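# Insert the loose short pin into the empty block hole

## Task

Take the short pin that sits free on the table (not the one already in a block), put it into the vacant hole in the block assembly and press it down as far as it will go. Then open the gripper and pull away. It only counts if the pin stays seated by itself, without the robot supporting it, and neither gripper may be holding any other loose item when the scene ends.

## Robot and tools

ROBOT. Two six-joint arms with parallel grippers, named left_arm and right_arm. The names do not refer to image sides. left_arm's base is at (-0.074, +0.560, +0.158) m, on the +y side; right_arm's base is at (+0.007, -0.559, +0.115) m, facing it across the table. Joint ranges in rad, base to hand: waist -3.054..3.054, shoulder 0..3.142, elbow 0..2.356, wrist pitch -1.571..1.571, wrist yaw -1.571..1.571, wrist roll -3.142..3.142. Load limits in N m: waist 17.8, shoulder 22, elbow 22, wrist pitch 5.8, wrist yaw 5.78, wrist roll 5.42; a carried object adds to them.

FRAMES. Reported poses are in a shared scene frame: origin at the table's centre, +z up, table surface at z = +0.020 m. Each gripper has its own axes: +x runs out along the fingers, and the fingers close and open along y. end_effector_position is the point midway between the finger pads, roughly 3-4 cm short of the tips. Printed hand positions can be somewhat wrong, worse when the arm is stretched out.

execute_actions(actions). actions is a list of actions run one after another; an empty list only returns state and images. Each action is a table of 1 to 15 rows; every row lasts one control step of 1/30 s, and if fewer than 15 rows are given the last one repeats until the action's 15 steps (0.5 s) are used. A row is one flat list of 14 numbers, each in [-1, 1], always covering both arms: dx, dy, dz, rx, ry, rz, opening for left_arm, then the same seven for right_arm. The first six are an offset, in that gripper's own axes, from the gripper's measured pose at the start of the action (for a call's first action, the pose in the most recent result). Every row refers back to that start pose; rows do not add up. Scale: 1.0 equals 0.6 m of travel or 180 degrees; rx, ry, rz form a single rotation vector. Opening is absolute, not an offset: +1 is fully open (0.088 m), empty fingers touch near -0.80, and values down to -1 close no further. Going from open to shut takes at least about 0.5 s.

CLIPPING. Each step, the commanded pose is limited to 70 mm and 16 degrees from the measured pose, then solved by damped inverse kinematics, favouring position over orientation. A large offset may therefore need several actions; after an action the arm stops at its last clipped pose, so send the remainder next time. Friction may leave the gripper short or slightly tilted, and tiny commands may produce no motion; check the pose and correct tilt after moving.

move(target, speed, blocking). target is one 14-number row laid out as above: offsets in each gripper's own axes from the last reported pose, same scale, with absolute openings sent when the move begins. Both grippers travel straight lines that finish together, lasting 0.5 to 10 s (cut off at 10 s). speed is the top path speed in m/s, 0.002 to 0.5, default 0.25; rotation is capped at twice that in rad/s. Paths ignore obstacles and the other arm, the hand may lag, wander or overshoot speed, and faster contact or a target placed deeper past contact means a harder hit. The result adds a move: line with the ending (done, off_target, moving, held, fault), any limits (paced = pose was clipped; held = a check blocked steps, after which the arm may lurch fast) and each gripper's remaining distance. With blocking=false the call returns after 0.5 s while motion continues; other motion calls are refused until wait or stop reports the end.

wait(seconds) runs the scene 0 to 10 s with the last commands held. stop() brakes a running move (fingers keep going). zoom_image(camera, region) enlarges [x0, y0, x1, y1] pixels, at most 504 by 504, of cam_high, cam_left_wrist or cam_right_wrist. read_manual(section) returns only licence text. finished_scene(scene) ends the given scene permanently; do it only once the pin is seated and released.

RESULTS. The state line gives each gripper's position (m), quaternion wxyz and velocities. Hand target lines show where each arm is now being driven. A pose unreachable line means a clearance check altered or blocked that arm's command. grip_measured is finger opening on the command scale; the last Joint positions value is opening in metres. Readings carry a fixed error up to ~1 mm and read up to ~3 mm (0.061) tight while squeezing. To hold, command about 0.07 below grip_measured; parts under ~3 mm wide get reduced force. Pad force is about 34-49 N. Joint torques and external torque estimates include friction and offsets. MOTOR HOT appears at 50 °C; at 95 °C an OVER-TEMPERATURE FAULT holds the arm and may later cut its power.

CAMERAS. cam_high is fixed overhead near (0.634, -0.095, 1.330); each arm carries a wrist camera. All are 504x504, with calibration possibly a few mm or degrees off.

AVOID. Contact torque reaching a joint limit causes a TORQUE FAULT: that arm freezes 10 s and skips the rest of the call. Never let the arms collide or press each other. Do not knock anything off the table, drop the pin, slam or shove hard. Occasional disturbances may tug a held part or nudge objects. The simulation continues while you compose replies, with the last command held. For an idle arm, send the offset back to its desired pose in a reply's first call and zeros afterwards, with its intended opening.

Each tool is called after "Call:" by a JSON object that holds its "fn" and its "kwargs", one argument or row to a line.

## Session

Call:
{"fn": "execute_actions", "kwargs": {
  "actions": []
}}

Scene clock: 0.00 s.
left_arm: end_effector_position=(-0.2601, +0.2398, +0.4209) grip_measured=+0.843 end_effector_quat_wxyz=(+0.677, +0.203, -0.240, -0.666) end_effector_velocity=(+0.001, +0.000, -0.001) end_effector_angular_velocity=(+0.003, +0.008, +0.008) | right_arm: end_effector_position=(-0.0616, -0.1881, +0.2013) grip_measured=+0.818 end_effector_quat_wxyz=(+0.955, -0.084, +0.276, +0.073) end_effector_velocity=(+0.000, -0.002, -0.000) end_effector_angular_velocity=(-0.011, +0.005, -0.003)
Joint positions: left_arm=[ 0.003  0.85   0.658  0.254 -0.007 -0.006  0.08 ] | right_arm=[ 0.224  1.79   1.497 -1.141  0.327  1.471  0.079]
Joint velocities: left_arm=[-0.002 -0.002 -0.002 -0.007 -0.007 -0.007 -0.   ] | right_arm=[-0.002 -0.002 -0.002 -0.007 -0.007 -0.007 -0.   ]
Joint torques (N m, as the arm reports them, + toward a larger angle): no reading
External joint torques (N m, as the arm's controller estimates them; a push from outside toward a larger angle lowers the number): no reading
Motor temperatures (°C, as the motors report them): left_arm=[21 20 23 22 20 21] | right_arm=[21 22 20 22 21 23]
Heat: left arm: hottest elbow 23 °C (+0.0 °C/min); right arm: hottest wrist roll 23 °C (+0.0 °C/min).
Hand target (left_arm): -0.260, +0.240, +0.421; +0.677, +0.203, -0.240, -0.666
Hand target (right_arm): -0.062, -0.188, +0.201; +0.955, -0.084, +0.276, +0.073

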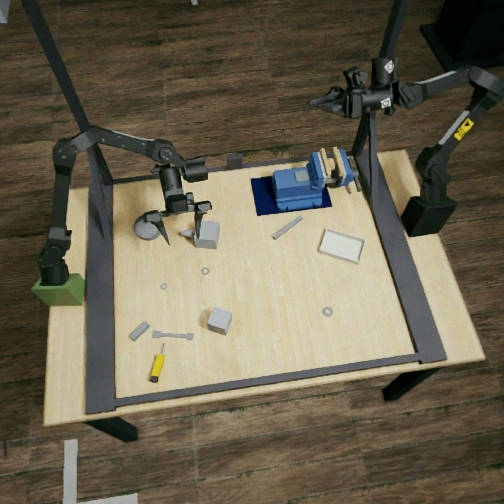

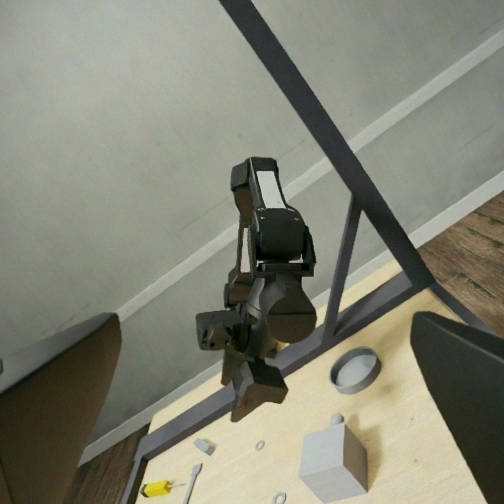

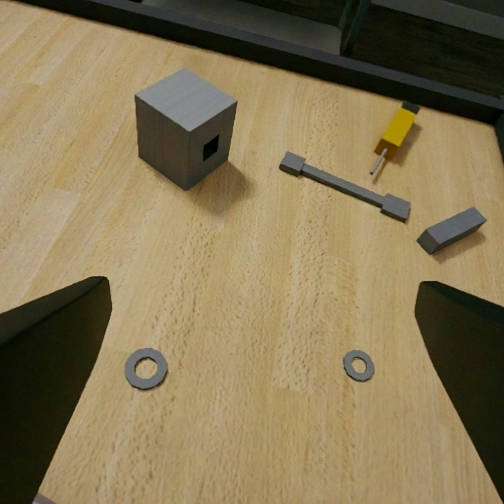

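Call:
{"fn": "zoom_image", "kwargs": {
  "camera": "cam_high",
  "region": [110, 200, 310, 400]
}}

Call:
{"fn": "zoom_image", "kwargs": {
  "camera": "cam_right_wrist",
  "region": [120, 50, 504, 270]
}}

Region (110, 200, 310, 400) of cam_high's 504x504 image, scaled by 2.520, with more detail than that image has.

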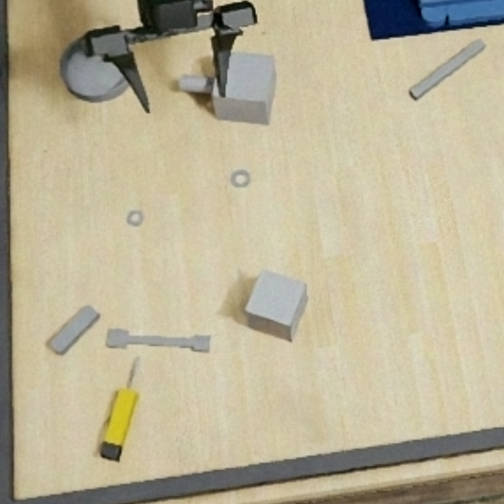

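Region (120, 50, 504, 270) of cam_right_wrist's 504x504 image, scaled by 1.312, with more detail than that image has; it fills the top 289 rows of this view, and the rest is white.

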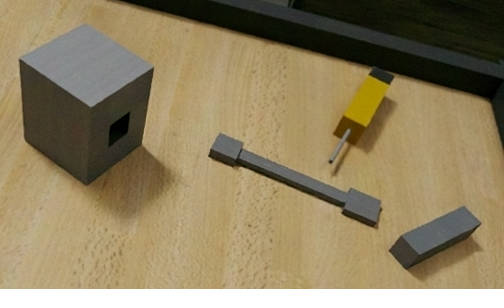

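Call:
{"fn": "move", "kwargs": {
  "target": [0.373,0.248,-0.89,-0.21,0.195,-0.005,-1,0.336,-0.29,0.034,-0.579,0.153,0.342,0.2]
}}

Scene clock: 5.90 s.
left_arm: end_effector_position=(+0.1774, -0.0021, +0.0939) grip_measured=-0.791 end_effector_quat_wxyz=(+0.742, +0.171, +0.193, -0.619) end_effector_velocity=(+0.006, +0.003, -0.002) end_effector_angular_velocity=(+0.009, -0.009, +0.028) | right_arm: end_effector_position=(+0.1470, -0.3345, +0.1325) grip_measured=+0.202 end_effector_quat_wxyz=(+0.302, -0.643, +0.293, +0.640) end_effector_velocity=(-0.000, +0.000, +0.002) end_effector_angular_velocity=(+0.009, +0.005, +0.015)
Joint positions: left_arm=[ 0.387  3.044  1.803  0.655  0.523 -0.404  0.   ] | right_arm=[-0.678  2.211  1.084 -0.909 -0.525 -1.628  0.049]
Joint velocities: left_arm=[ 0.002  0.002  0.002 -0.022 -0.022  0.007 -0.   ] | right_arm=[-0.007 -0.002  0.002 -0.007 -0.007 -0.022  0.   ]
Joint torques (N m, as the arm reports them, + toward a larger angle): left_arm=[ 8.76 -7.17  6.57  0.97 -0.19 -0.11] | right_arm=[-3.7  -5.29  4.73  0.12  0.08 -0.06]
External joint torques (N m, as the arm's controller estimates them; a push from outside toward a larger angle lowers the number): left_arm=[ 1.65  3.26  1.87 -0.42  0.08 -0.12] | right_arm=[ 0.67  0.5   0.02 -0.14  0.15 -0.06]
Motor temperatures (°C, as the motors report them): left_arm=[21 21 23 23 20 21] | right_arm=[22 23 20 22 21 23]
Heat: left arm: hottest elbow 23 °C (+0.0 °C/min); right arm: hottest shoulder 23 °C (+0.0 °C/min).
Hand target (left_arm): +0.181, -0.001, +0.092; +0.742, +0.169, +0.195, -0.618
Hand target (right_arm): +0.149, -0.335, +0.131; -0.301, +0.642, -0.296, -0.640
Off the commanded pose (left_arm): 0.001 m, 1 deg.
Off the commanded pose (right_arm): 0.004 m, 1 deg.
move: done
camera_calibration (this result's frames):
cam_left_wrist: T_world_to_cam=[[-0.985973, -0.164641, -0.0273976, 0.185213], [-0.105365, 0.741293, -0.66286, 0.112387], [0.129444, -0.650675, -0.748242, 0.123244], [0, 0, 0, 1]] pos_world=[0.178504, 0.0273737, 0.171787]
cam_right_wrist: T_world_to_cam=[[0.750061, 0.661072, 0.0198081, 0.115437], [0.59974, -0.692487, 0.400967, -0.349196], [0.278785, -0.28887, -0.915878, 0.0615012], [0, 0, 0, 1]] pos_world=[0.105697, -0.30036, 0.194057]

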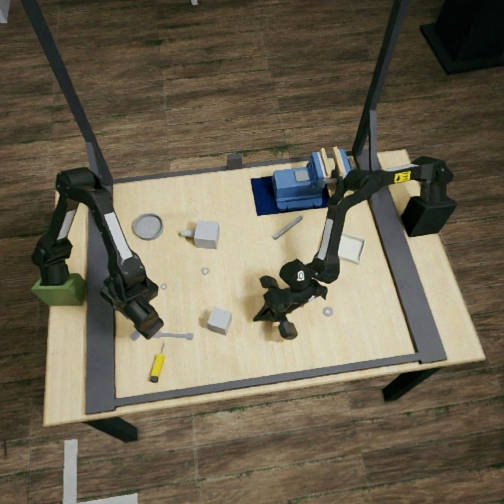

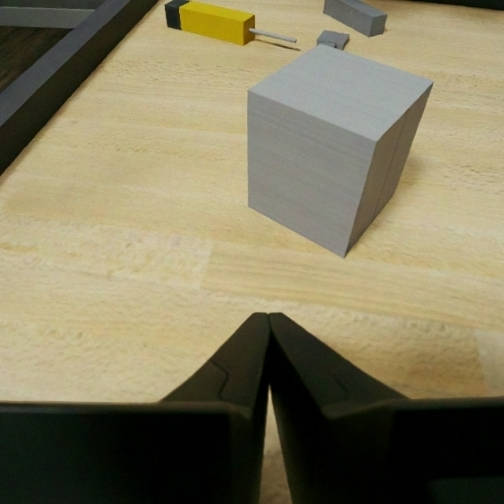

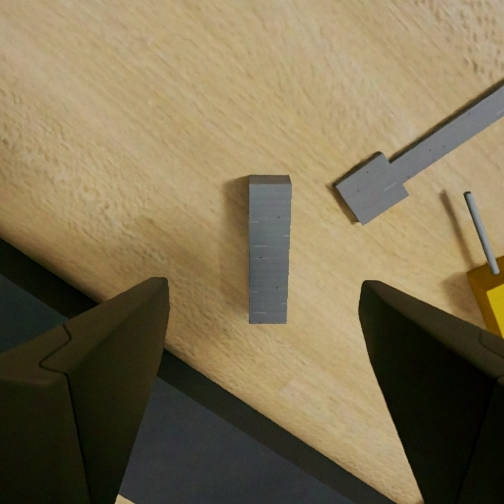

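Call:
{"fn": "move", "kwargs": {
  "target": [0.155,-0.028,0.038,0,0,0,-1,0.12,0,-0.058,0,0,0,0.2],
  "speed": 0.1
}}

Call:
{"fn": "move", "kwargs": {
  "target": [0,0,0,0,0,0,-1,0,0,0,0,0,0,-0.6]
}}

Scene clock: 7.50 s.
left_arm: end_effector_position=(+0.1572, -0.0681, +0.0865) grip_measured=-0.791 end_effector_quat_wxyz=(+0.806, +0.188, +0.170, -0.535) end_effector_velocity=(+0.000, -0.001, +0.001) end_effector_angular_velocity=(-0.015, -0.003, +0.033) | right_arm: end_effector_position=(+0.1717, -0.3574, +0.0657) grip_measured=+0.202 end_effector_quat_wxyz=(+0.304, -0.647, +0.286, +0.638) end_effector_velocity=(-0.001, -0.000, -0.003) end_effector_angular_velocity=(+0.003, +0.007, -0.006)
Joint positions: left_arm=[ 0.247  3.122  2.17   0.306  0.205 -0.459  0.   ] | right_arm=[-0.66   2.375  0.947 -0.581 -0.531 -1.608  0.049]
Joint velocities: left_arm=[-0.007 -0.002  0.002 -0.007 -0.037 -0.022 -0.   ] | right_arm=[ 0.002  0.007 -0.002  0.007 -0.007  0.007 -0.   ]
Joint torques (N m, as the arm reports them, + toward a larger angle): left_arm=[ 8.86 -7.01  7.85  1.19 -0.53 -0.11] | right_arm=[-3.17 -5.62  2.7   0.44 -0.18  0.09]
External joint torques (N m, as the arm's controller estimates them; a push from outside toward a larger angle lowers the number): left_arm=[ 0.88  3.96  2.76 -0.18 -0.17 -0.11] | right_arm=[ 0.97  0.44 -1.16  0.18 -0.12  0.08]
Motor temperatures (°C, as the motors report them): left_arm=[22 21 24 23 20 21] | right_arm=[22 23 21 22 21 23]
Heat: left arm: hottest elbow 24 °C (+8.0 °C/min); right arm: hottest shoulder 23 °C (+0.0 °C/min).
Hand target (left_arm): +0.158, -0.069, +0.081; +0.806, +0.188, +0.170, -0.535
Hand target (right_arm): +0.170, -0.361, +0.061; -0.302, +0.643, -0.293, -0.640
Off the commanded pose (left_arm): 0.039 m, 13 deg.
Off the commanded pose (right_arm): 0.006 m, 1 deg.
joint sent to its limit (left arm) — the command would take joint 2 (shoulder) past its upper limit, so that joint was sent only as far as its limit.
move: off_target (left_arm)
camera_calibration (this result's frames):
cam_left_wrist: T_world_to_cam=[[-0.927728, -0.34788, -0.135279, 0.141903], [-0.171877, 0.719871, -0.672491, 0.164149], [0.331329, -0.600637, -0.727637, 0.0472512], [0, 0, 0, 1]] pos_world=[0.144205, -0.0404202, 0.163967]
cam_right_wrist: T_world_to_cam=[[0.744407, 0.666788, 0.0353888, 0.115337], [0.599586, -0.690827, 0.404049, -0.352706], [0.293862, -0.279558, -0.914053, -0.0125879], [0, 0, 0, 1]] pos_world=[0.129319, -0.324083, 0.126923]

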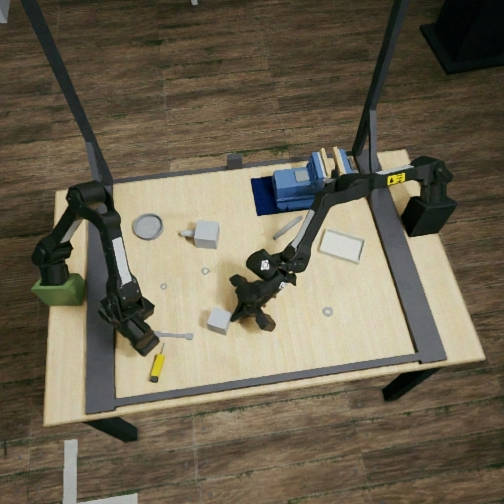

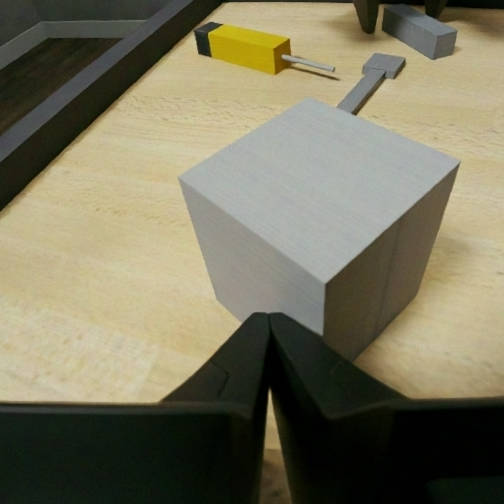

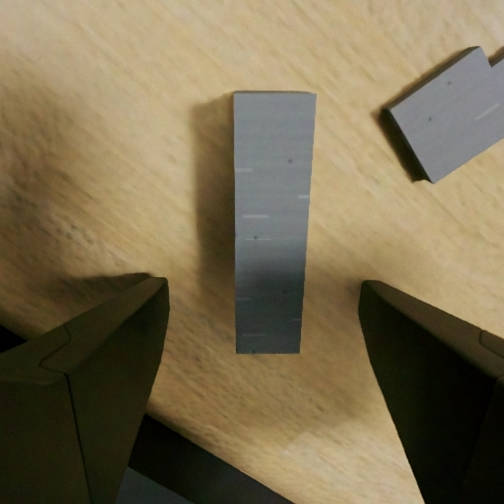

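Scene clock: 8.03 s.
left_arm: end_effector_position=(+0.1573, -0.0680, +0.0864) grip_measured=-0.791 end_effector_quat_wxyz=(+0.806, +0.188, +0.170, -0.534) end_effector_velocity=(+0.000, +0.002, -0.004) end_effector_angular_velocity=(+0.016, -0.013, +0.019) | right_arm: end_effector_position=(+0.1718, -0.3575, +0.0658) grip_measured=-0.541 end_effector_quat_wxyz=(+0.305, -0.647, +0.286, +0.638) end_effector_velocity=(-0.000, +0.002, -0.000) end_effector_angular_velocity=(+0.008, -0.000, +0.013)
Joint positions: left_arm=[ 0.247  3.122  2.17   0.305  0.204 -0.459  0.   ] | right_arm=[-0.661  2.375  0.947 -0.582 -0.531 -1.608  0.012]
Joint velocities: left_arm=[-0.007 -0.002 -0.002 -0.022 -0.022  0.007 -0.   ] | right_arm=[ 0.002 -0.002 -0.002  0.007 -0.007 -0.007  0.   ]
Joint torques (N m, as the arm reports them, + toward a larger angle): left_arm=[ 9.39 -8.84  5.51  1.1  -0.42 -0.02] | right_arm=[-3.39 -7.12  3.41  0.33 -0.05  0.02]
External joint torques (N m, as the arm's controller estimates them; a push from outside toward a larger angle lowers the number): left_arm=[ 1.64  2.2   0.39 -0.28 -0.08 -0.02] | right_arm=[ 0.72 -1.02 -0.52  0.04  0.02  0.01]
Motor temperatures (°C, as the motors report them): left_arm=[22 22 24 23 20 21] | right_arm=[22 23 21 22 21 23]
Heat: left arm: hottest elbow 24 °C (+7.5 °C/min); right arm: hottest shoulder 23 °C (+0.0 °C/min).
Hand target (left_arm): +0.157, -0.068, +0.087; +0.806, +0.188, +0.169, -0.535
Hand target (right_arm): +0.172, -0.357, +0.066; -0.304, +0.647, -0.286, -0.638
Off the commanded pose (left_arm): 0.000 m, 0 deg.
Off the commanded pose (right_arm): 0.000 m, 0 deg.
move: done
camera_calibration (this result's frames):
cam_left_wrist: T_world_to_cam=[[-0.927474, -0.348488, -0.135459, 0.141959], [-0.172381, 0.720053, -0.672167, 0.164095], [0.33178, -0.600067, -0.727903, 0.047203], [0, 0, 0, 1]] pos_world=[0.144289, -0.0403614, 0.163888]
cam_right_wrist: T_world_to_cam=[[0.744934, 0.666197, 0.0354288, 0.115063], [0.599128, -0.691408, 0.403732, -0.352978], [0.293461, -0.279527, -0.914191, -0.0124544], [0, 0, 0, 1]] pos_world=[0.12942, -0.324187, 0.127046]

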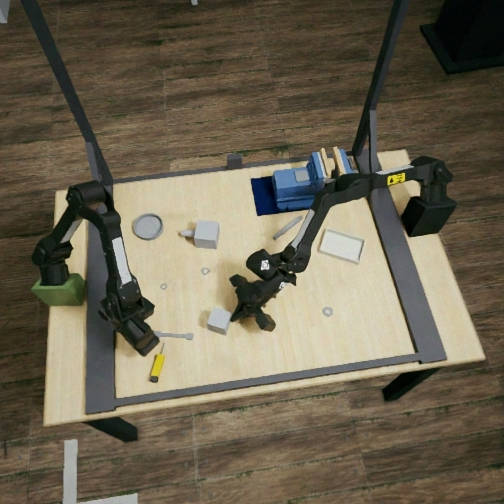

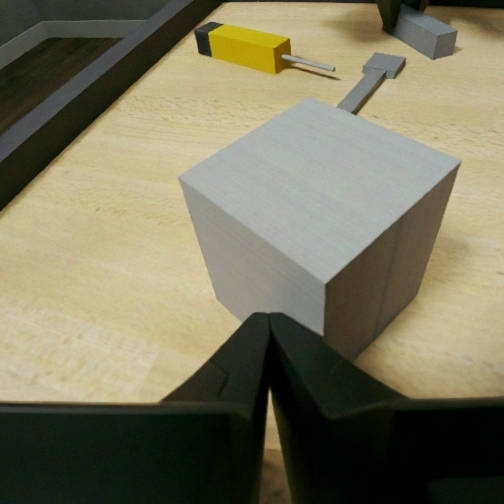

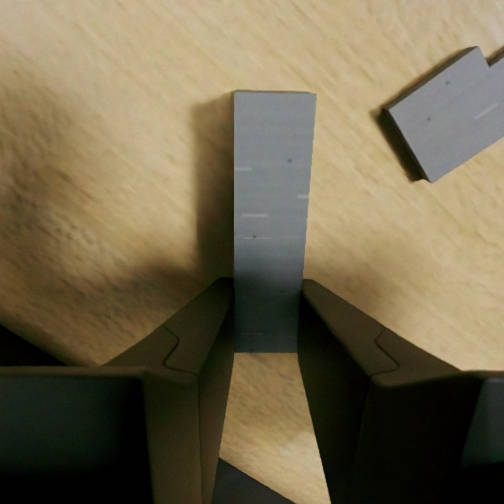

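Call:
{"fn": "move", "kwargs": {
  "target": [0.02,0,0.01,0,0.14,0,-1,-0.045,0,0,0,0,0,-0.65],
  "speed": 0.1
}}

Call:
{"fn": "move", "kwargs": {
  "target": [0,0,0,0,0,0,-1,0.003,-0.114,0.246,0.37,0,0,-0.65],
  "speed": 0.2
}}

Scene clock: 10.73 s.
left_arm: end_effector_position=(+0.1556, -0.0722, +0.0954) grip_measured=-0.791 end_effector_quat_wxyz=(+0.813, +0.222, +0.199, -0.500) end_effector_velocity=(-0.004, -0.003, +0.001) end_effector_angular_velocity=(-0.010, -0.003, -0.004) | right_arm: end_effector_position=(+0.1692, -0.3610, +0.0877) grip_measured=-0.541 end_effector_quat_wxyz=(+0.303, -0.642, +0.293, +0.640) end_effector_velocity=(-0.002, +0.003, +0.001) end_effector_angular_velocity=(+0.018, +0.014, +0.005)
Joint positions: left_arm=[ 0.248  3.122  2.305  0.056  0.187 -0.429  0.   ] | right_arm=[-0.705  2.332  0.98  -0.699 -0.513 -1.655  0.012]
Joint velocities: left_arm=[-0.007 -0.002  0.002  0.007 -0.007 -0.007 -0.   ] | right_arm=[-0.002 -0.002  0.002 -0.007 -0.022 -0.007 -0.   ]
Joint torques (N m, as the arm reports them, + toward a larger angle): left_arm=[ 9.13 -7.19  7.79  1.46 -0.51  0.04] | right_arm=[-3.62 -8.54  4.53  0.1   0.07 -0.06]
External joint torques (N m, as the arm's controller estimates them; a push from outside toward a larger angle lowers the number): left_arm=[ 1.12  4.09  2.44  0.12 -0.16  0.05] | right_arm=[ 0.46 -2.53  0.25 -0.18  0.13 -0.07]
Motor temperatures (°C, as the motors report them): left_arm=[23 22 24 23 20 21] | right_arm=[22 23 21 22 21 23]
Heat: left arm: hottest elbow 24 °C (+5.6 °C/min); right arm: hottest shoulder 23 °C (+0.0 °C/min).
Hand target (left_arm): +0.157, -0.073, +0.090; +0.813, +0.223, +0.197, -0.501
Hand target (right_arm): +0.171, -0.358, +0.093; -0.305, +0.647, -0.286, -0.638
Off the commanded pose (left_arm): 0.014 m, 20 deg; orientation clipped at the last step of the last action.
Off the commanded pose (right_arm): 0.006 m, 1 deg.
joint sent to its limit (left arm) — the command would take joint 2 (shoulder) past its upper limit, so that joint was sent only as far as its limit.
move: off_target (left_arm); limits=paced
camera_calibration (this result's frames):
cam_left_wrist: T_world_to_cam=[[-0.903298, -0.392232, -0.1738, 0.136916], [-0.217296, 0.767603, -0.602966, 0.176707], [0.369912, -0.506892, -0.778605, 0.0573927], [0, 0, 0, 1]] pos_world=[0.140843, -0.0528462, 0.17503]
cam_right_wrist: T_world_to_cam=[[0.750883, 0.660145, 0.0195658, 0.116749], [0.599106, -0.693323, 0.400469, -0.363041], [0.277933, -0.288983, -0.916102, 0.00677209], [0, 0, 0, 1]] pos_world=[0.127952, -0.326819, 0.149306]

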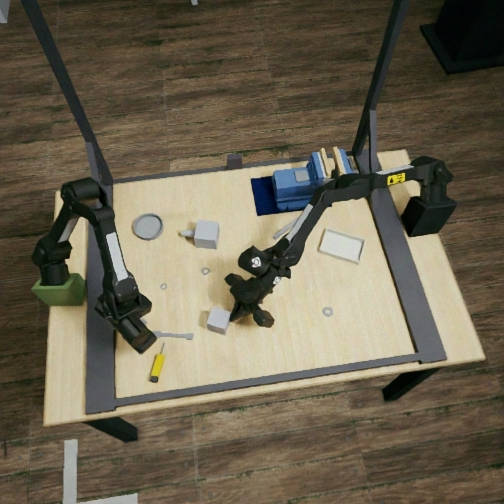

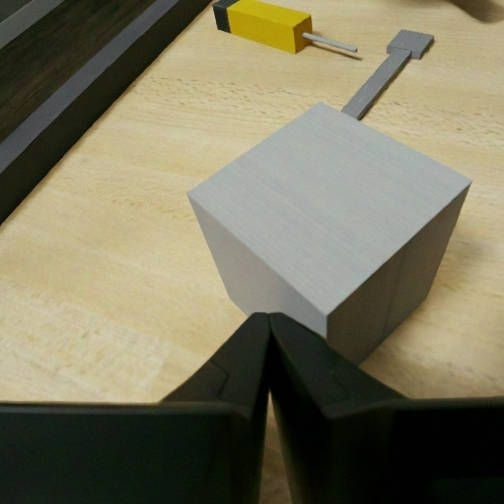

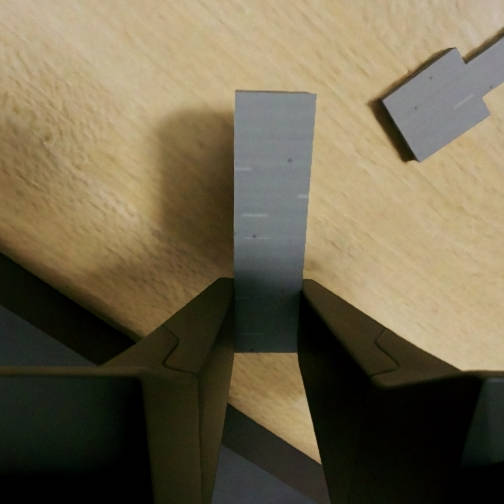

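Scene clock: 14.10 s.
left_arm: end_effector_position=(+0.1557, -0.0720, +0.0952) grip_measured=-0.791 end_effector_quat_wxyz=(+0.814, +0.222, +0.200, -0.499) end_effector_velocity=(+0.002, +0.004, -0.005) end_effector_angular_velocity=(+0.009, +0.005, +0.017) | right_arm: end_effector_position=(+0.1261, -0.2049, +0.0889) grip_measured=-0.541 end_effector_quat_wxyz=(+0.606, -0.372, +0.594, +0.376) end_effector_velocity=(-0.003, -0.002, +0.002) end_effector_angular_velocity=(-0.006, +0.014, -0.019)
Joint positions: left_arm=[ 0.248  3.122  2.305  0.054  0.187 -0.429  0.   ] | right_arm=[-0.356  2.408  1.452 -0.877 -0.64  -0.108  0.012]
Joint velocities: left_arm=[-0.002  0.002 -0.007 -0.007 -0.007 -0.007  0.   ] | right_arm=[-0.002 -0.002  0.002 -0.022 -0.007  0.007 -0.   ]
Joint torques (N m, as the arm reports them, + toward a larger angle): left_arm=[ 9.63 -9.04  5.73  1.08 -0.44 -0.02] | right_arm=[-5.27 -7.44  4.64  0.16 -0.14  0.1 ]
External joint torques (N m, as the arm's controller estimates them; a push from outside toward a larger angle lowers the number): left_arm=[ 1.46  2.03  0.51 -0.21 -0.08 -0.01] | right_arm=[ 1.17  0.28  0.24 -0.15 -0.13  0.1 ]
Motor temperatures (°C, as the motors report them): left_arm=[24 24 24 23 21 21] | right_arm=[23 24 21 22 21 23]
Heat: left arm: hottest waist 24 °C (+4.3 °C/min); right arm: hottest shoulder 24 °C (+4.3 °C/min).
Hand target (left_arm): +0.156, -0.072, +0.095; +0.813, +0.222, +0.199, -0.500
Hand target (right_arm): +0.127, -0.204, +0.087; +0.605, -0.370, +0.597, +0.375
Off the commanded pose (left_arm): 0.000 m, 0 deg.
Off the commanded pose (right_arm): 0.002 m, 0 deg.
move: done
camera_calibration (this result's frames):
cam_left_wrist: T_world_to_cam=[[-0.903021, -0.392829, -0.173894, 0.13697], [-0.218222, 0.768117, -0.601976, 0.176508], [0.370045, -0.50565, -0.779349, 0.0574366], [0, 0, 0, 1]] pos_world=[0.140951, -0.0527302, 0.174835]
cam_right_wrist: T_world_to_cam=[[0.906612, -0.421823, 0.0109555, -0.194529], [-0.392578, -0.833666, 0.388437, -0.132117], [-0.154719, -0.356463, -0.92141, 0.106172], [0, 0, 0, 1]] pos_world=[0.140923, -0.154352, 0.151278]

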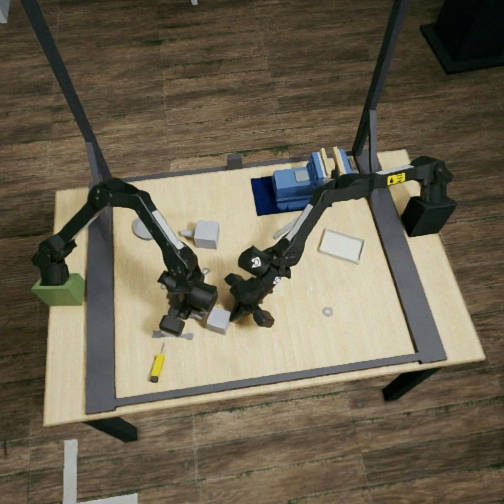

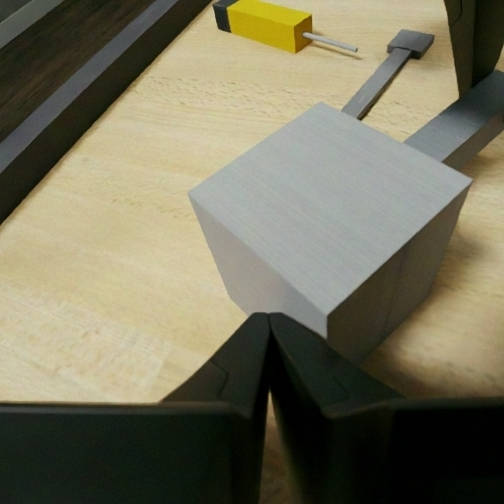

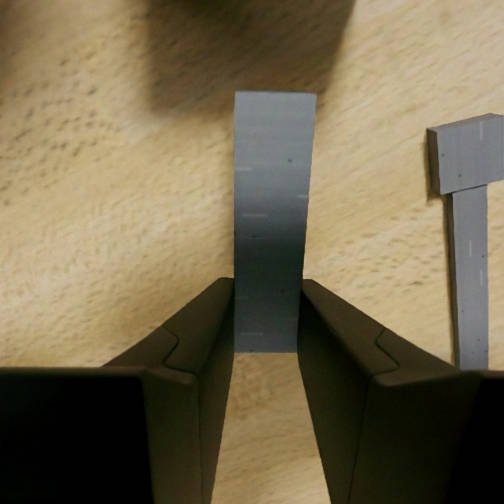

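Call:
{"fn": "move", "kwargs": {
  "target": [-0.13,0,-0.03,0,0,0,-1,0.01,0,0.042,0,0,0,-0.65],
  "speed": 0.08
}}

Scene clock: 15.80 s.
left_arm: end_effector_position=(+0.1233, -0.0062, +0.1174) grip_measured=-0.791 end_effector_quat_wxyz=(+0.814, +0.224, +0.203, -0.497) end_effector_velocity=(+0.003, +0.005, -0.003) end_effector_angular_velocity=(+0.006, -0.005, +0.027) | right_arm: end_effector_position=(+0.1362, -0.1828, +0.0856) grip_measured=-0.541 end_effector_quat_wxyz=(+0.607, -0.374, +0.592, +0.377) end_effector_velocity=(-0.003, +0.001, +0.001) end_effector_angular_velocity=(+0.000, +0.007, +0.008)
Joint positions: left_arm=[ 0.259  2.765  1.662  0.331  0.195 -0.42   0.   ] | right_arm=[-0.344  2.487  1.581 -0.912 -0.64  -0.094  0.012]
Joint velocities: left_arm=[-0.002 -0.002 -0.012 -0.007 -0.022 -0.007 -0.   ] | right_arm=[ 0.002 -0.002  0.002 -0.007 -0.007 -0.007 -0.   ]
Joint torques (N m, as the arm reports them, + toward a larger angle): left_arm=[ 9.14 -9.24  3.73  1.12 -0.29  0.09] | right_arm=[-5.59 -7.94  4.67  0.18 -0.12  0.1 ]
External joint torques (N m, as the arm's controller estimates them; a push from outside toward a larger angle lowers the number): left_arm=[ 1.87  0.41 -0.87 -0.17  0.06  0.1 ] | right_arm=[ 1.17  0.26  0.22 -0.14 -0.1   0.1 ]
Motor temperatures (°C, as the motors report them): left_arm=[24 24 24 24 21 21] | right_arm=[23 24 21 22 21 23]
Heat: left arm: hottest waist 24 °C (+3.8 °C/min); right arm: hottest shoulder 24 °C (+3.8 °C/min).
Hand target (left_arm): +0.122, -0.006, +0.124; +0.814, +0.222, +0.200, -0.499
Hand target (right_arm): +0.137, -0.182, +0.083; +0.606, -0.372, +0.594, +0.376
Off the commanded pose (left_arm): 0.006 m, 0 deg.
Off the commanded pose (right_arm): 0.003 m, 0 deg.
move: done
camera_calibration (this result's frames):
cam_left_wrist: T_world_to_cam=[[-0.901403, -0.396008, -0.175073, 0.137325], [-0.223007, 0.77121, -0.596241, 0.132168], [0.371135, -0.498411, -0.783483, 0.120447], [0, 0, 0, 1]] pos_world=[0.108558, 0.0124847, 0.197214]
cam_right_wrist: T_world_to_cam=[[0.908276, -0.418112, 0.0147383, -0.194219], [-0.391146, -0.836143, 0.384539, -0.108808], [-0.148457, -0.355033, -0.922991, 0.112131], [0, 0, 0, 1]] pos_world=[0.150492, -0.132374, 0.148199]

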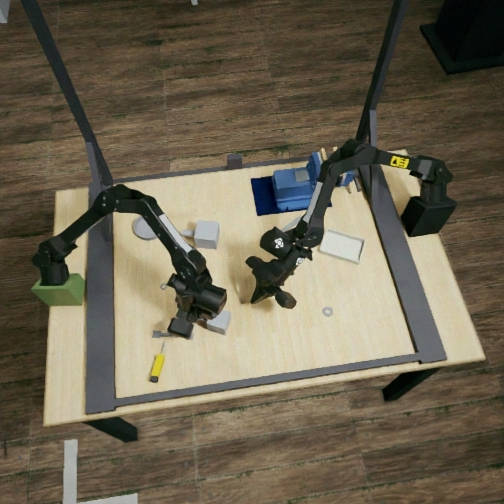

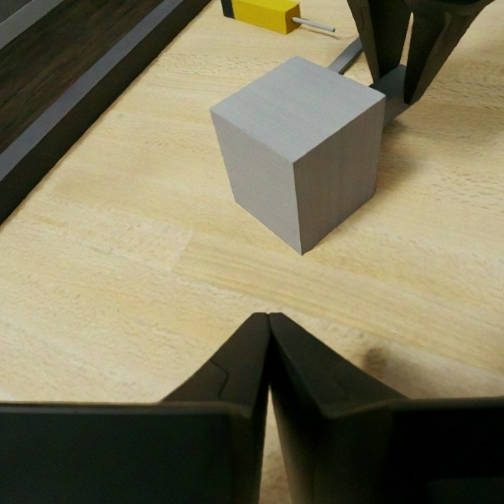

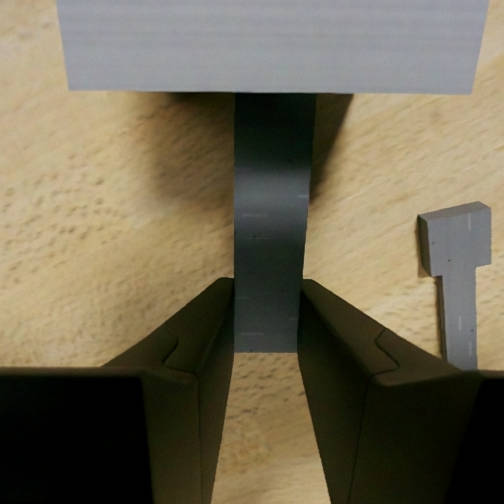

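Call:
{"fn": "move", "kwargs": {
  "target": [0,0,0,0,0,0,-1,-0.008,0.003,-0.003,0,0,0,-0.65],
  "speed": 0.02
}}

Call:
{"fn": "move", "kwargs": {
  "target": [0,0,0,0,0,0,-1,0,0,0.025,0,0,0,-0.65],
  "speed": 0.015
}}

Scene clock: 16.80 s.
left_arm: end_effector_position=(+0.1231, -0.0063, +0.1176) grip_measured=-0.791 end_effector_quat_wxyz=(+0.814, +0.224, +0.202, -0.497) end_effector_velocity=(+0.001, +0.003, -0.003) end_effector_angular_velocity=(+0.013, +0.006, +0.020) | right_arm: end_effector_position=(+0.1351, -0.1846, +0.0856) grip_measured=-0.541 end_effector_quat_wxyz=(+0.605, -0.374, +0.595, +0.374) end_effector_velocity=(-0.002, -0.003, -0.000) end_effector_angular_velocity=(-0.003, +0.011, -0.002)
Joint positions: left_arm=[ 0.259  2.764  1.662  0.331  0.195 -0.42   0.   ] | right_arm=[-0.344  2.487  1.581 -0.923 -0.64  -0.095  0.012]
Joint velocities: left_arm=[-0.002 -0.002 -0.002 -0.022 -0.007 -0.007 -0.   ] | right_arm=[-0.002 -0.002 -0.007 -0.007 -0.007 -0.007 -0.   ]
Joint torques (N m, as the arm reports them, + toward a larger angle): left_arm=[ 8.54 -7.78  5.11  0.95 -0.43 -0.02] | right_arm=[ -5.97 -11.16   3.56   0.16   0.03  -0.08]
External joint torques (N m, as the arm's controller estimates them; a push from outside toward a larger angle lowers the number): left_arm=[ 1.39  2.01  0.41 -0.36 -0.09 -0.01] | right_arm=[ 0.84 -3.06 -0.82 -0.12  0.04 -0.08]
Motor temperatures (°C, as the motors report them): left_arm=[24 24 24 24 21 21] | right_arm=[24 24 21 22 21 23]
Heat: left arm: hottest waist 24 °C (+3.6 °C/min); right arm: hottest waist 24 °C (+3.6 °C/min).
Hand target (left_arm): +0.123, -0.006, +0.117; +0.814, +0.224, +0.203, -0.497
Hand target (right_arm): +0.134, -0.184, +0.090; +0.607, -0.374, +0.592, +0.377
Off the commanded pose (left_arm): 0.000 m, 0 deg.
Off the commanded pose (right_arm): 0.005 m, 1 deg.
move: done
camera_calibration (this result's frames):
cam_left_wrist: T_world_to_cam=[[-0.901541, -0.395712, -0.175032, 0.137206], [-0.22254, 0.770959, -0.596739, 0.132398], [0.37108, -0.499033, -0.783113, 0.12057], [0, 0, 0, 1]] pos_world=[0.10842, 0.0123887, 0.197443]
cam_right_wrist: T_world_to_cam=[[0.906344, -0.42232, 0.0136467, -0.194398], [-0.393292, -0.831362, 0.392631, -0.110226], [-0.15447, -0.361226, -0.919595, 0.110685], [0, 0, 0, 1]] pos_world=[0.149938, -0.133753, 0.147716]

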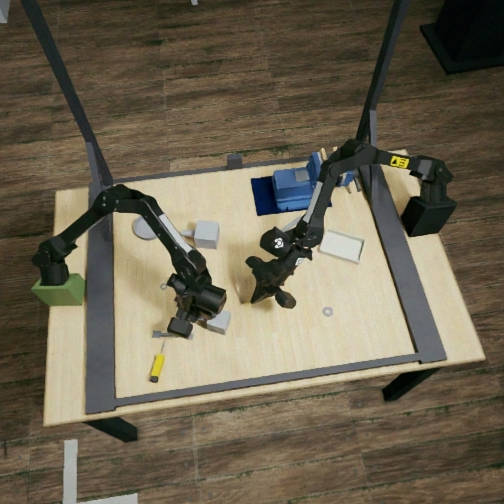

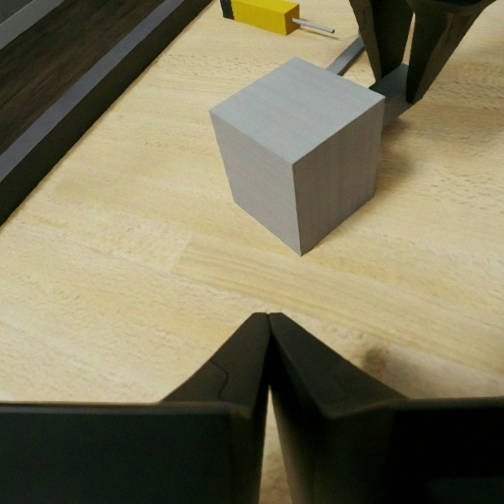

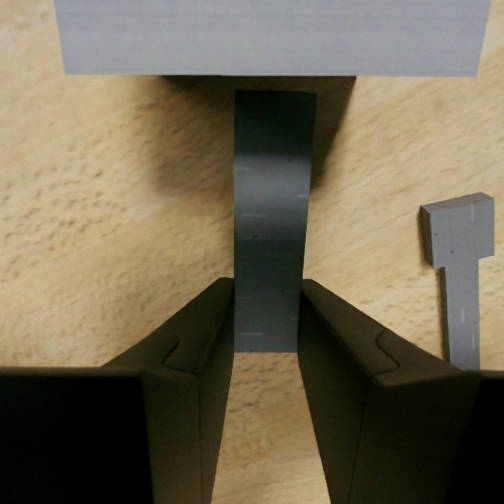

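Scene clock: 18.03 s.
left_arm: end_effector_position=(+0.1231, -0.0063, +0.1176) grip_measured=-0.791 end_effector_quat_wxyz=(+0.814, +0.224, +0.202, -0.497) end_effector_velocity=(+0.003, +0.004, -0.002) end_effector_angular_velocity=(+0.009, -0.004, +0.030) | right_arm: end_effector_position=(+0.1391, -0.1741, +0.0875) grip_measured=-0.541 end_effector_quat_wxyz=(+0.604, -0.374, +0.597, +0.373) end_effector_velocity=(-0.003, -0.001, -0.000) end_effector_angular_velocity=(-0.002, +0.028, -0.008)
Joint positions: left_arm=[ 0.259  2.764  1.662  0.331  0.195 -0.42   0.   ] | right_arm=[-0.342  2.527  1.66  -0.967 -0.64  -0.095  0.012]
Joint velocities: left_arm=[-0.002 -0.002 -0.002 -0.022 -0.022 -0.007  0.   ] | right_arm=[-0.002  0.007  0.007 -0.022 -0.022 -0.007 -0.   ]
Joint torques (N m, as the arm reports them, + toward a larger angle): left_arm=[ 8.55 -7.86  5.06  0.98 -0.44 -0.02] | right_arm=[-5.71 -8.05  5.22  0.64 -0.02  0.11]
External joint torques (N m, as the arm's controller estimates them; a push from outside toward a larger angle lowers the number): left_arm=[ 1.27  1.84  0.4  -0.31 -0.08 -0.02] | right_arm=[ 1.27  0.27  0.82  0.37 -0.01  0.11]
Motor temperatures (°C, as the motors report them): left_arm=[25 25 24 24 21 21] | right_arm=[24 24 21 22 21 23]
Heat: left arm: hottest waist 25 °C (+6.7 °C/min); right arm: hottest waist 24 °C (+3.3 °C/min).
Hand target (left_arm): +0.123, -0.006, +0.118; +0.814, +0.224, +0.202, -0.497
Hand target (right_arm): +0.142, -0.171, +0.086; +0.605, -0.374, +0.595, +0.374
Off the commanded pose (left_arm): 0.000 m, 0 deg.
Off the commanded pose (right_arm): 0.004 m, 0 deg.
move: done
camera_calibration (this result's frames):
cam_left_wrist: T_world_to_cam=[[-0.901541, -0.395712, -0.175032, 0.137206], [-0.22254, 0.770959, -0.596739, 0.132398], [0.37108, -0.499033, -0.783113, 0.12057], [0, 0, 0, 1]] pos_world=[0.10842, 0.0123887, 0.197443]
cam_right_wrist: T_world_to_cam=[[0.905731, -0.423636, 0.0135674, -0.193728], [-0.393856, -0.829371, 0.396259, -0.100627], [-0.156617, -0.364248, -0.918038, 0.116506], [0, 0, 0, 1]] pos_world=[0.15408, -0.12309, 0.14946]

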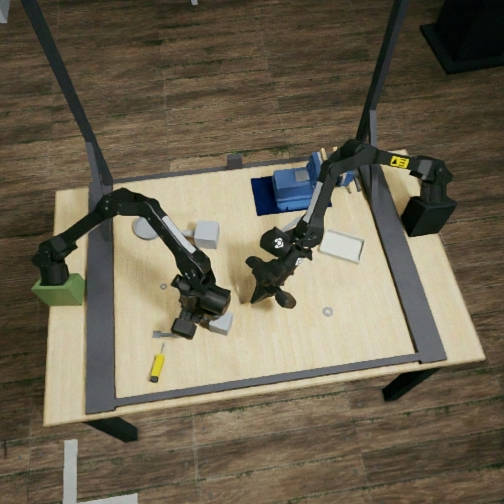

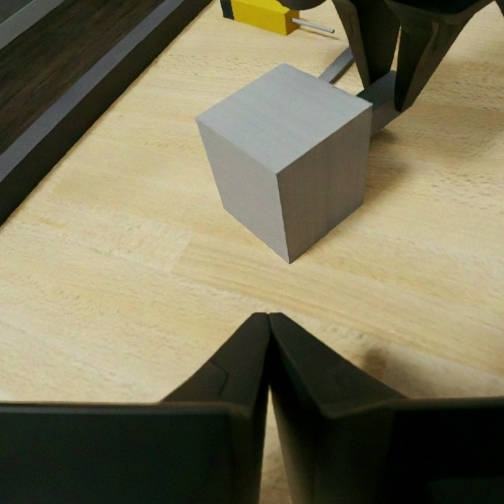

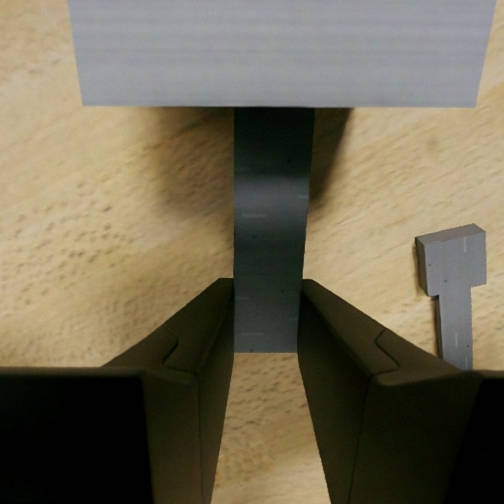

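Call:
{"fn": "move", "kwargs": {
  "target": [0,0,0,0,0,0,-1,0.037,0,-0.05,0,0,0,-0.65],
  "speed": 0.04
}}

Call:
{"fn": "move", "kwargs": {
  "target": [0,0,0,0,0,0,-1,0,0,0,0,0,0,-0.2]
}}

Call:
{"fn": "move", "kwargs": {
  "target": [0,0,0,0,0,0,-1,0.012,0,-0.025,0,-0.222,0,-0.2],
  "speed": 0.15
}}

Scene clock: 19.47 s.
left_arm: end_effector_position=(+0.1231, -0.0063, +0.1176) grip_measured=-0.791 end_effector_quat_wxyz=(+0.814, +0.224, +0.202, -0.497) end_effector_velocity=(-0.002, -0.002, +0.004) end_effector_angular_velocity=(-0.013, -0.003, -0.000) | right_arm: end_effector_position=(+0.1305, -0.1985, +0.0684) grip_measured=-0.541 end_effector_quat_wxyz=(+0.608, -0.373, +0.593, +0.374) end_effector_velocity=(-0.003, -0.001, -0.000) end_effector_angular_velocity=(+0.011, +0.002, +0.002)
Joint positions: left_arm=[ 0.259  2.764  1.662  0.331  0.195 -0.42   0.   ] | right_arm=[-0.324  2.454  1.457 -0.808 -0.643 -0.064  0.012]
Joint velocities: left_arm=[-0.002 -0.007 -0.002  0.007 -0.007 -0.007  0.   ] | right_arm=[ 0.002 -0.017 -0.027  0.022 -0.007  0.007 -0.   ]
Joint torques (N m, as the arm reports them, + toward a larger angle): left_arm=[ 8.56 -7.86  5.1   0.98 -0.43 -0.03] | right_arm=[-4.72 -9.61  2.46  0.26 -0.13  0.1 ]
External joint torques (N m, as the arm's controller estimates them; a push from outside toward a larger angle lowers the number): left_arm=[ 1.3   1.96  0.39 -0.33 -0.08 -0.02] | right_arm=[ 1.8  -1.76 -1.77 -0.05 -0.12  0.1 ]
Motor temperatures (°C, as the motors report them): left_arm=[25 25 24 24 21 21] | right_arm=[24 25 21 22 21 23]
Heat: left arm: hottest waist 25 °C (+6.2 °C/min); right arm: hottest shoulder 25 °C (+6.2 °C/min).
Hand target (left_arm): +0.123, -0.006, +0.118; +0.814, +0.224, +0.202, -0.497
Hand target (right_arm): +0.126, -0.201, +0.065; +0.604, -0.374, +0.597, +0.373
Off the commanded pose (left_arm): 0.000 m, 0 deg.
Off the commanded pose (right_arm): 0.006 m, 1 deg.
move: done
camera_calibration (this result's frames):
cam_left_wrist: T_world_to_cam=[[-0.901541, -0.395712, -0.175032, 0.137206], [-0.22254, 0.770959, -0.596739, 0.132398], [0.37108, -0.499033, -0.783113, 0.12057], [0, 0, 0, 1]] pos_world=[0.10842, 0.0123887, 0.197443]
cam_right_wrist: T_world_to_cam=[[0.905551, -0.42393, 0.0161383, -0.196224], [-0.396765, -0.832832, 0.385963, -0.11621], [-0.150181, -0.355913, -0.922373, 0.0898659], [0, 0, 0, 1]] pos_world=[0.145079, -0.147984, 0.130909]

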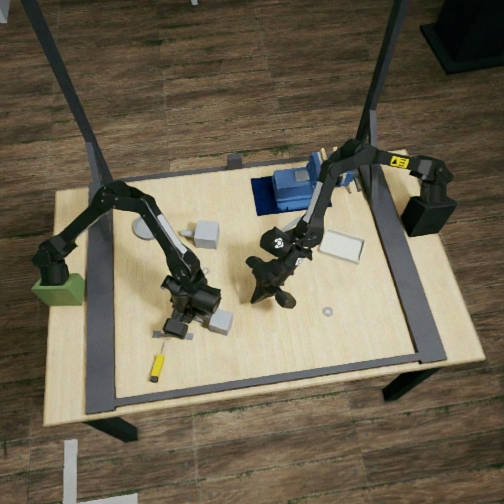

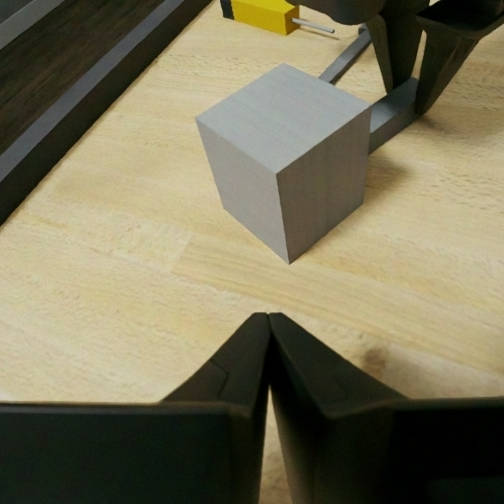

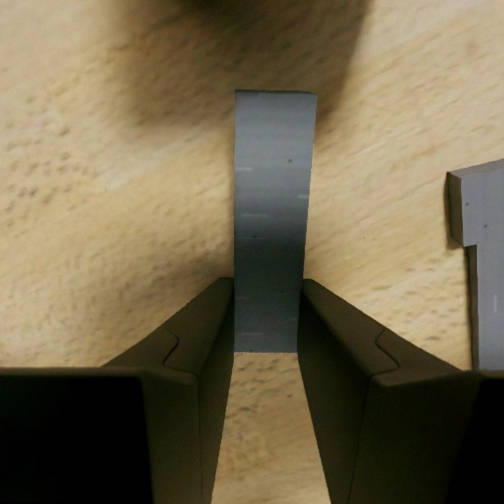

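Scene clock: 20.10 s.
left_arm: end_effector_position=(+0.1231, -0.0063, +0.1176) grip_measured=-0.791 end_effector_quat_wxyz=(+0.814, +0.224, +0.202, -0.497) end_effector_velocity=(+0.001, +0.001, -0.002) end_effector_angular_velocity=(-0.004, +0.013, +0.019) | right_arm: end_effector_position=(+0.1305, -0.1984, +0.0685) grip_measured=-0.204 end_effector_quat_wxyz=(+0.608, -0.373, +0.593, +0.374) end_effector_velocity=(+0.001, -0.001, +0.001) end_effector_angular_velocity=(+0.003, +0.008, +0.012)
Joint positions: left_arm=[ 0.259  2.764  1.662  0.331  0.195 -0.42   0.   ] | right_arm=[-0.324  2.454  1.457 -0.808 -0.643 -0.064  0.029]
Joint velocities: left_arm=[-0.002  0.002  0.002 -0.007 -0.007 -0.022 -0.   ] | right_arm=[-0.007  0.002  0.002 -0.007 -0.007 -0.022  0.001]
Joint torques (N m, as the arm reports them, + toward a larger angle): left_arm=[ 8.56 -7.82  5.07  0.98 -0.43 -0.02] | right_arm=[-5.48 -8.99  3.67  0.29  0.    0.01]
External joint torques (N m, as the arm's controller estimates them; a push from outside toward a larger angle lowers the number): left_arm=[ 1.34  1.87  0.41 -0.31 -0.08 -0.02] | right_arm=[ 1.15 -1.32 -0.42  0.    0.    0.01]
Motor temperatures (°C, as the motors report them): left_arm=[25 25 25 24 21 21] | right_arm=[24 25 21 22 21 23]
Heat: left arm: hottest waist 25 °C (+6.0 °C/min); right arm: hottest shoulder 25 °C (+6.0 °C/min).
Hand target (left_arm): +0.123, -0.006, +0.118; +0.814, +0.224, +0.202, -0.497
Hand target (right_arm): +0.131, -0.198, +0.069; +0.608, -0.373, +0.593, +0.374
Off the commanded pose (left_arm): 0.000 m, 0 deg.
Off the commanded pose (right_arm): 0.000 m, 0 deg.
move: done
camera_calibration (this result's frames):
cam_left_wrist: T_world_to_cam=[[-0.901541, -0.395712, -0.175032, 0.137206], [-0.22254, 0.770959, -0.596739, 0.132398], [0.37108, -0.499033, -0.783113, 0.12057], [0, 0, 0, 1]] pos_world=[0.10842, 0.0123887, 0.197443]
cam_right_wrist: T_world_to_cam=[[0.905647, -0.423725, 0.0161684, -0.196161], [-0.396633, -0.833025, 0.385685, -0.116271], [-0.149955, -0.355707, -0.922489, 0.0899278], [0, 0, 0, 1]] pos_world=[0.145021, -0.147987, 0.130973]

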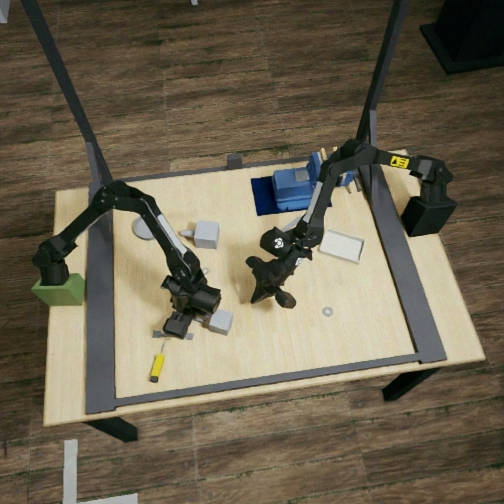

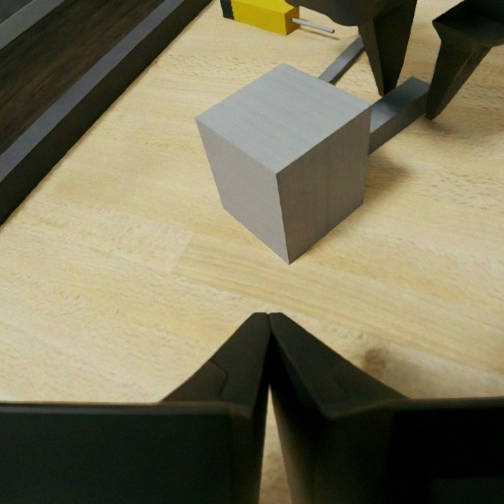

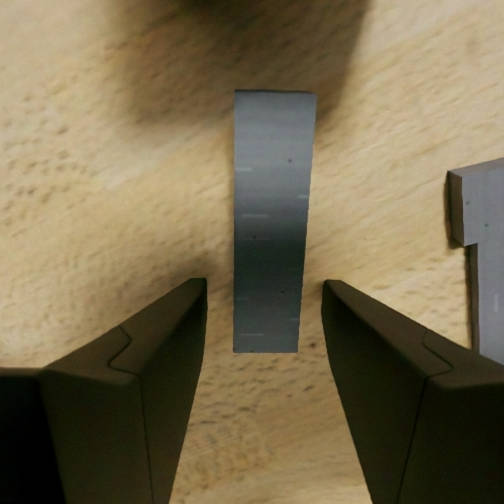

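Scene clock: 22.87 s.
left_arm: end_effector_position=(+0.1231, -0.0063, +0.1176) grip_measured=-0.791 end_effector_quat_wxyz=(+0.814, +0.224, +0.202, -0.497) end_effector_velocity=(-0.000, +0.001, -0.001) end_effector_angular_velocity=(+0.002, +0.002, +0.011) | right_arm: end_effector_position=(+0.1237, -0.2098, +0.0637) grip_measured=-0.202 end_effector_quat_wxyz=(+0.773, -0.223, +0.347, +0.481) end_effector_velocity=(-0.001, -0.001, +0.001) end_effector_angular_velocity=(+0.010, -0.006, -0.000)
Joint positions: left_arm=[ 0.259  2.764  1.662  0.331  0.195 -0.42   0.   ] | right_arm=[-0.256  2.176  0.633  0.601 -0.478  0.47   0.029]
Joint velocities: left_arm=[-0.002 -0.002 -0.002 -0.007 -0.007 -0.007 -0.   ] | right_arm=[ 0.002 -0.002 -0.012  0.022  0.007  0.007  0.   ]
Joint torques (N m, as the arm reports them, + toward a larger angle): left_arm=[ 8.57 -7.82  5.1   0.98 -0.43 -0.02] | right_arm=[-3.82 -6.32  2.21  1.4   0.32  0.09]
External joint torques (N m, as the arm's controller estimates them; a push from outside toward a larger angle lowers the number): left_arm=[ 1.3   1.97  0.4  -0.33 -0.08 -0.01] | right_arm=[ 1.17 -0.73 -1.02  0.2   0.08  0.08]
Motor temperatures (°C, as the motors report them): left_arm=[25 26 25 24 21 21] | right_arm=[25 25 21 22 21 23]
Heat: left arm: hottest shoulder 26 °C (+7.9 °C/min); right arm: hottest waist 25 °C (+5.2 °C/min).
Hand target (left_arm): +0.123, -0.006, +0.118; +0.814, +0.224, +0.202, -0.497
Hand target (right_arm): +0.123, -0.212, +0.061; +0.774, -0.224, +0.349, +0.479
Off the commanded pose (left_arm): 0.000 m, 0 deg.
Off the commanded pose (right_arm): 0.003 m, 0 deg.
move: done
camera_calibration (this result's frames):
cam_left_wrist: T_world_to_cam=[[-0.901541, -0.395712, -0.175032, 0.137206], [-0.22254, 0.770959, -0.596739, 0.132398], [0.37108, -0.499033, -0.783113, 0.12057], [0, 0, 0, 1]] pos_world=[0.10842, 0.0123887, 0.197443]
cam_right_wrist: T_world_to_cam=[[0.903871, -0.426867, 0.0283009, -0.196], [-0.399716, -0.866251, -0.299726, -0.0895368], [0.152459, 0.259601, -0.953606, 0.174129], [0, 0, 0, 1]] pos_world=[0.114822, -0.206432, 0.144761]

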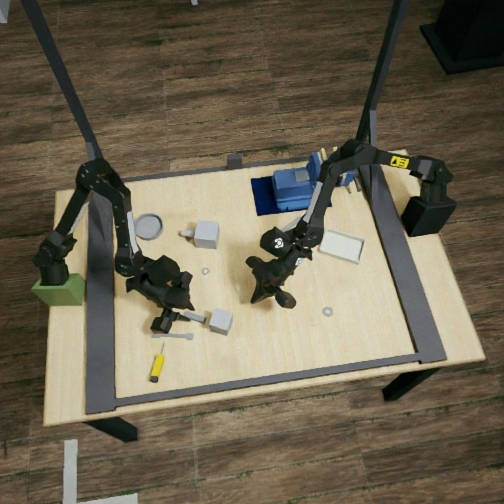

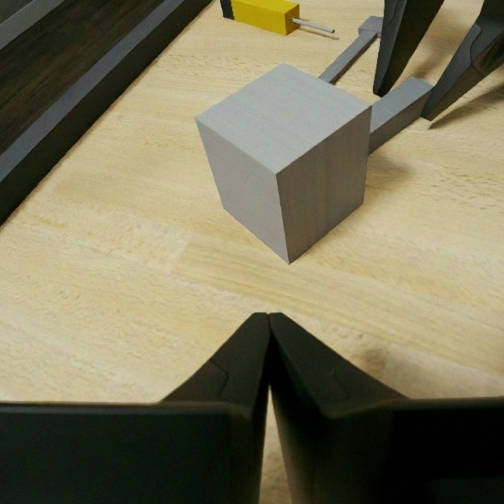

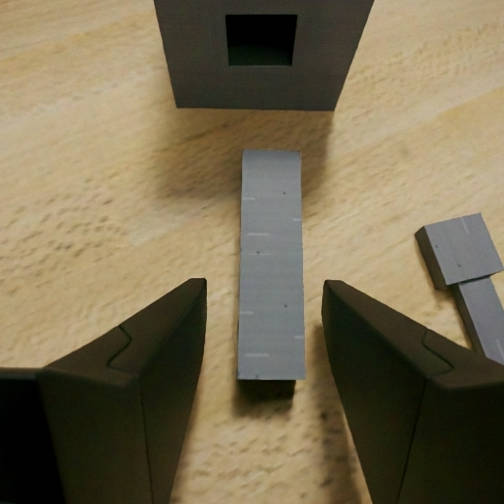

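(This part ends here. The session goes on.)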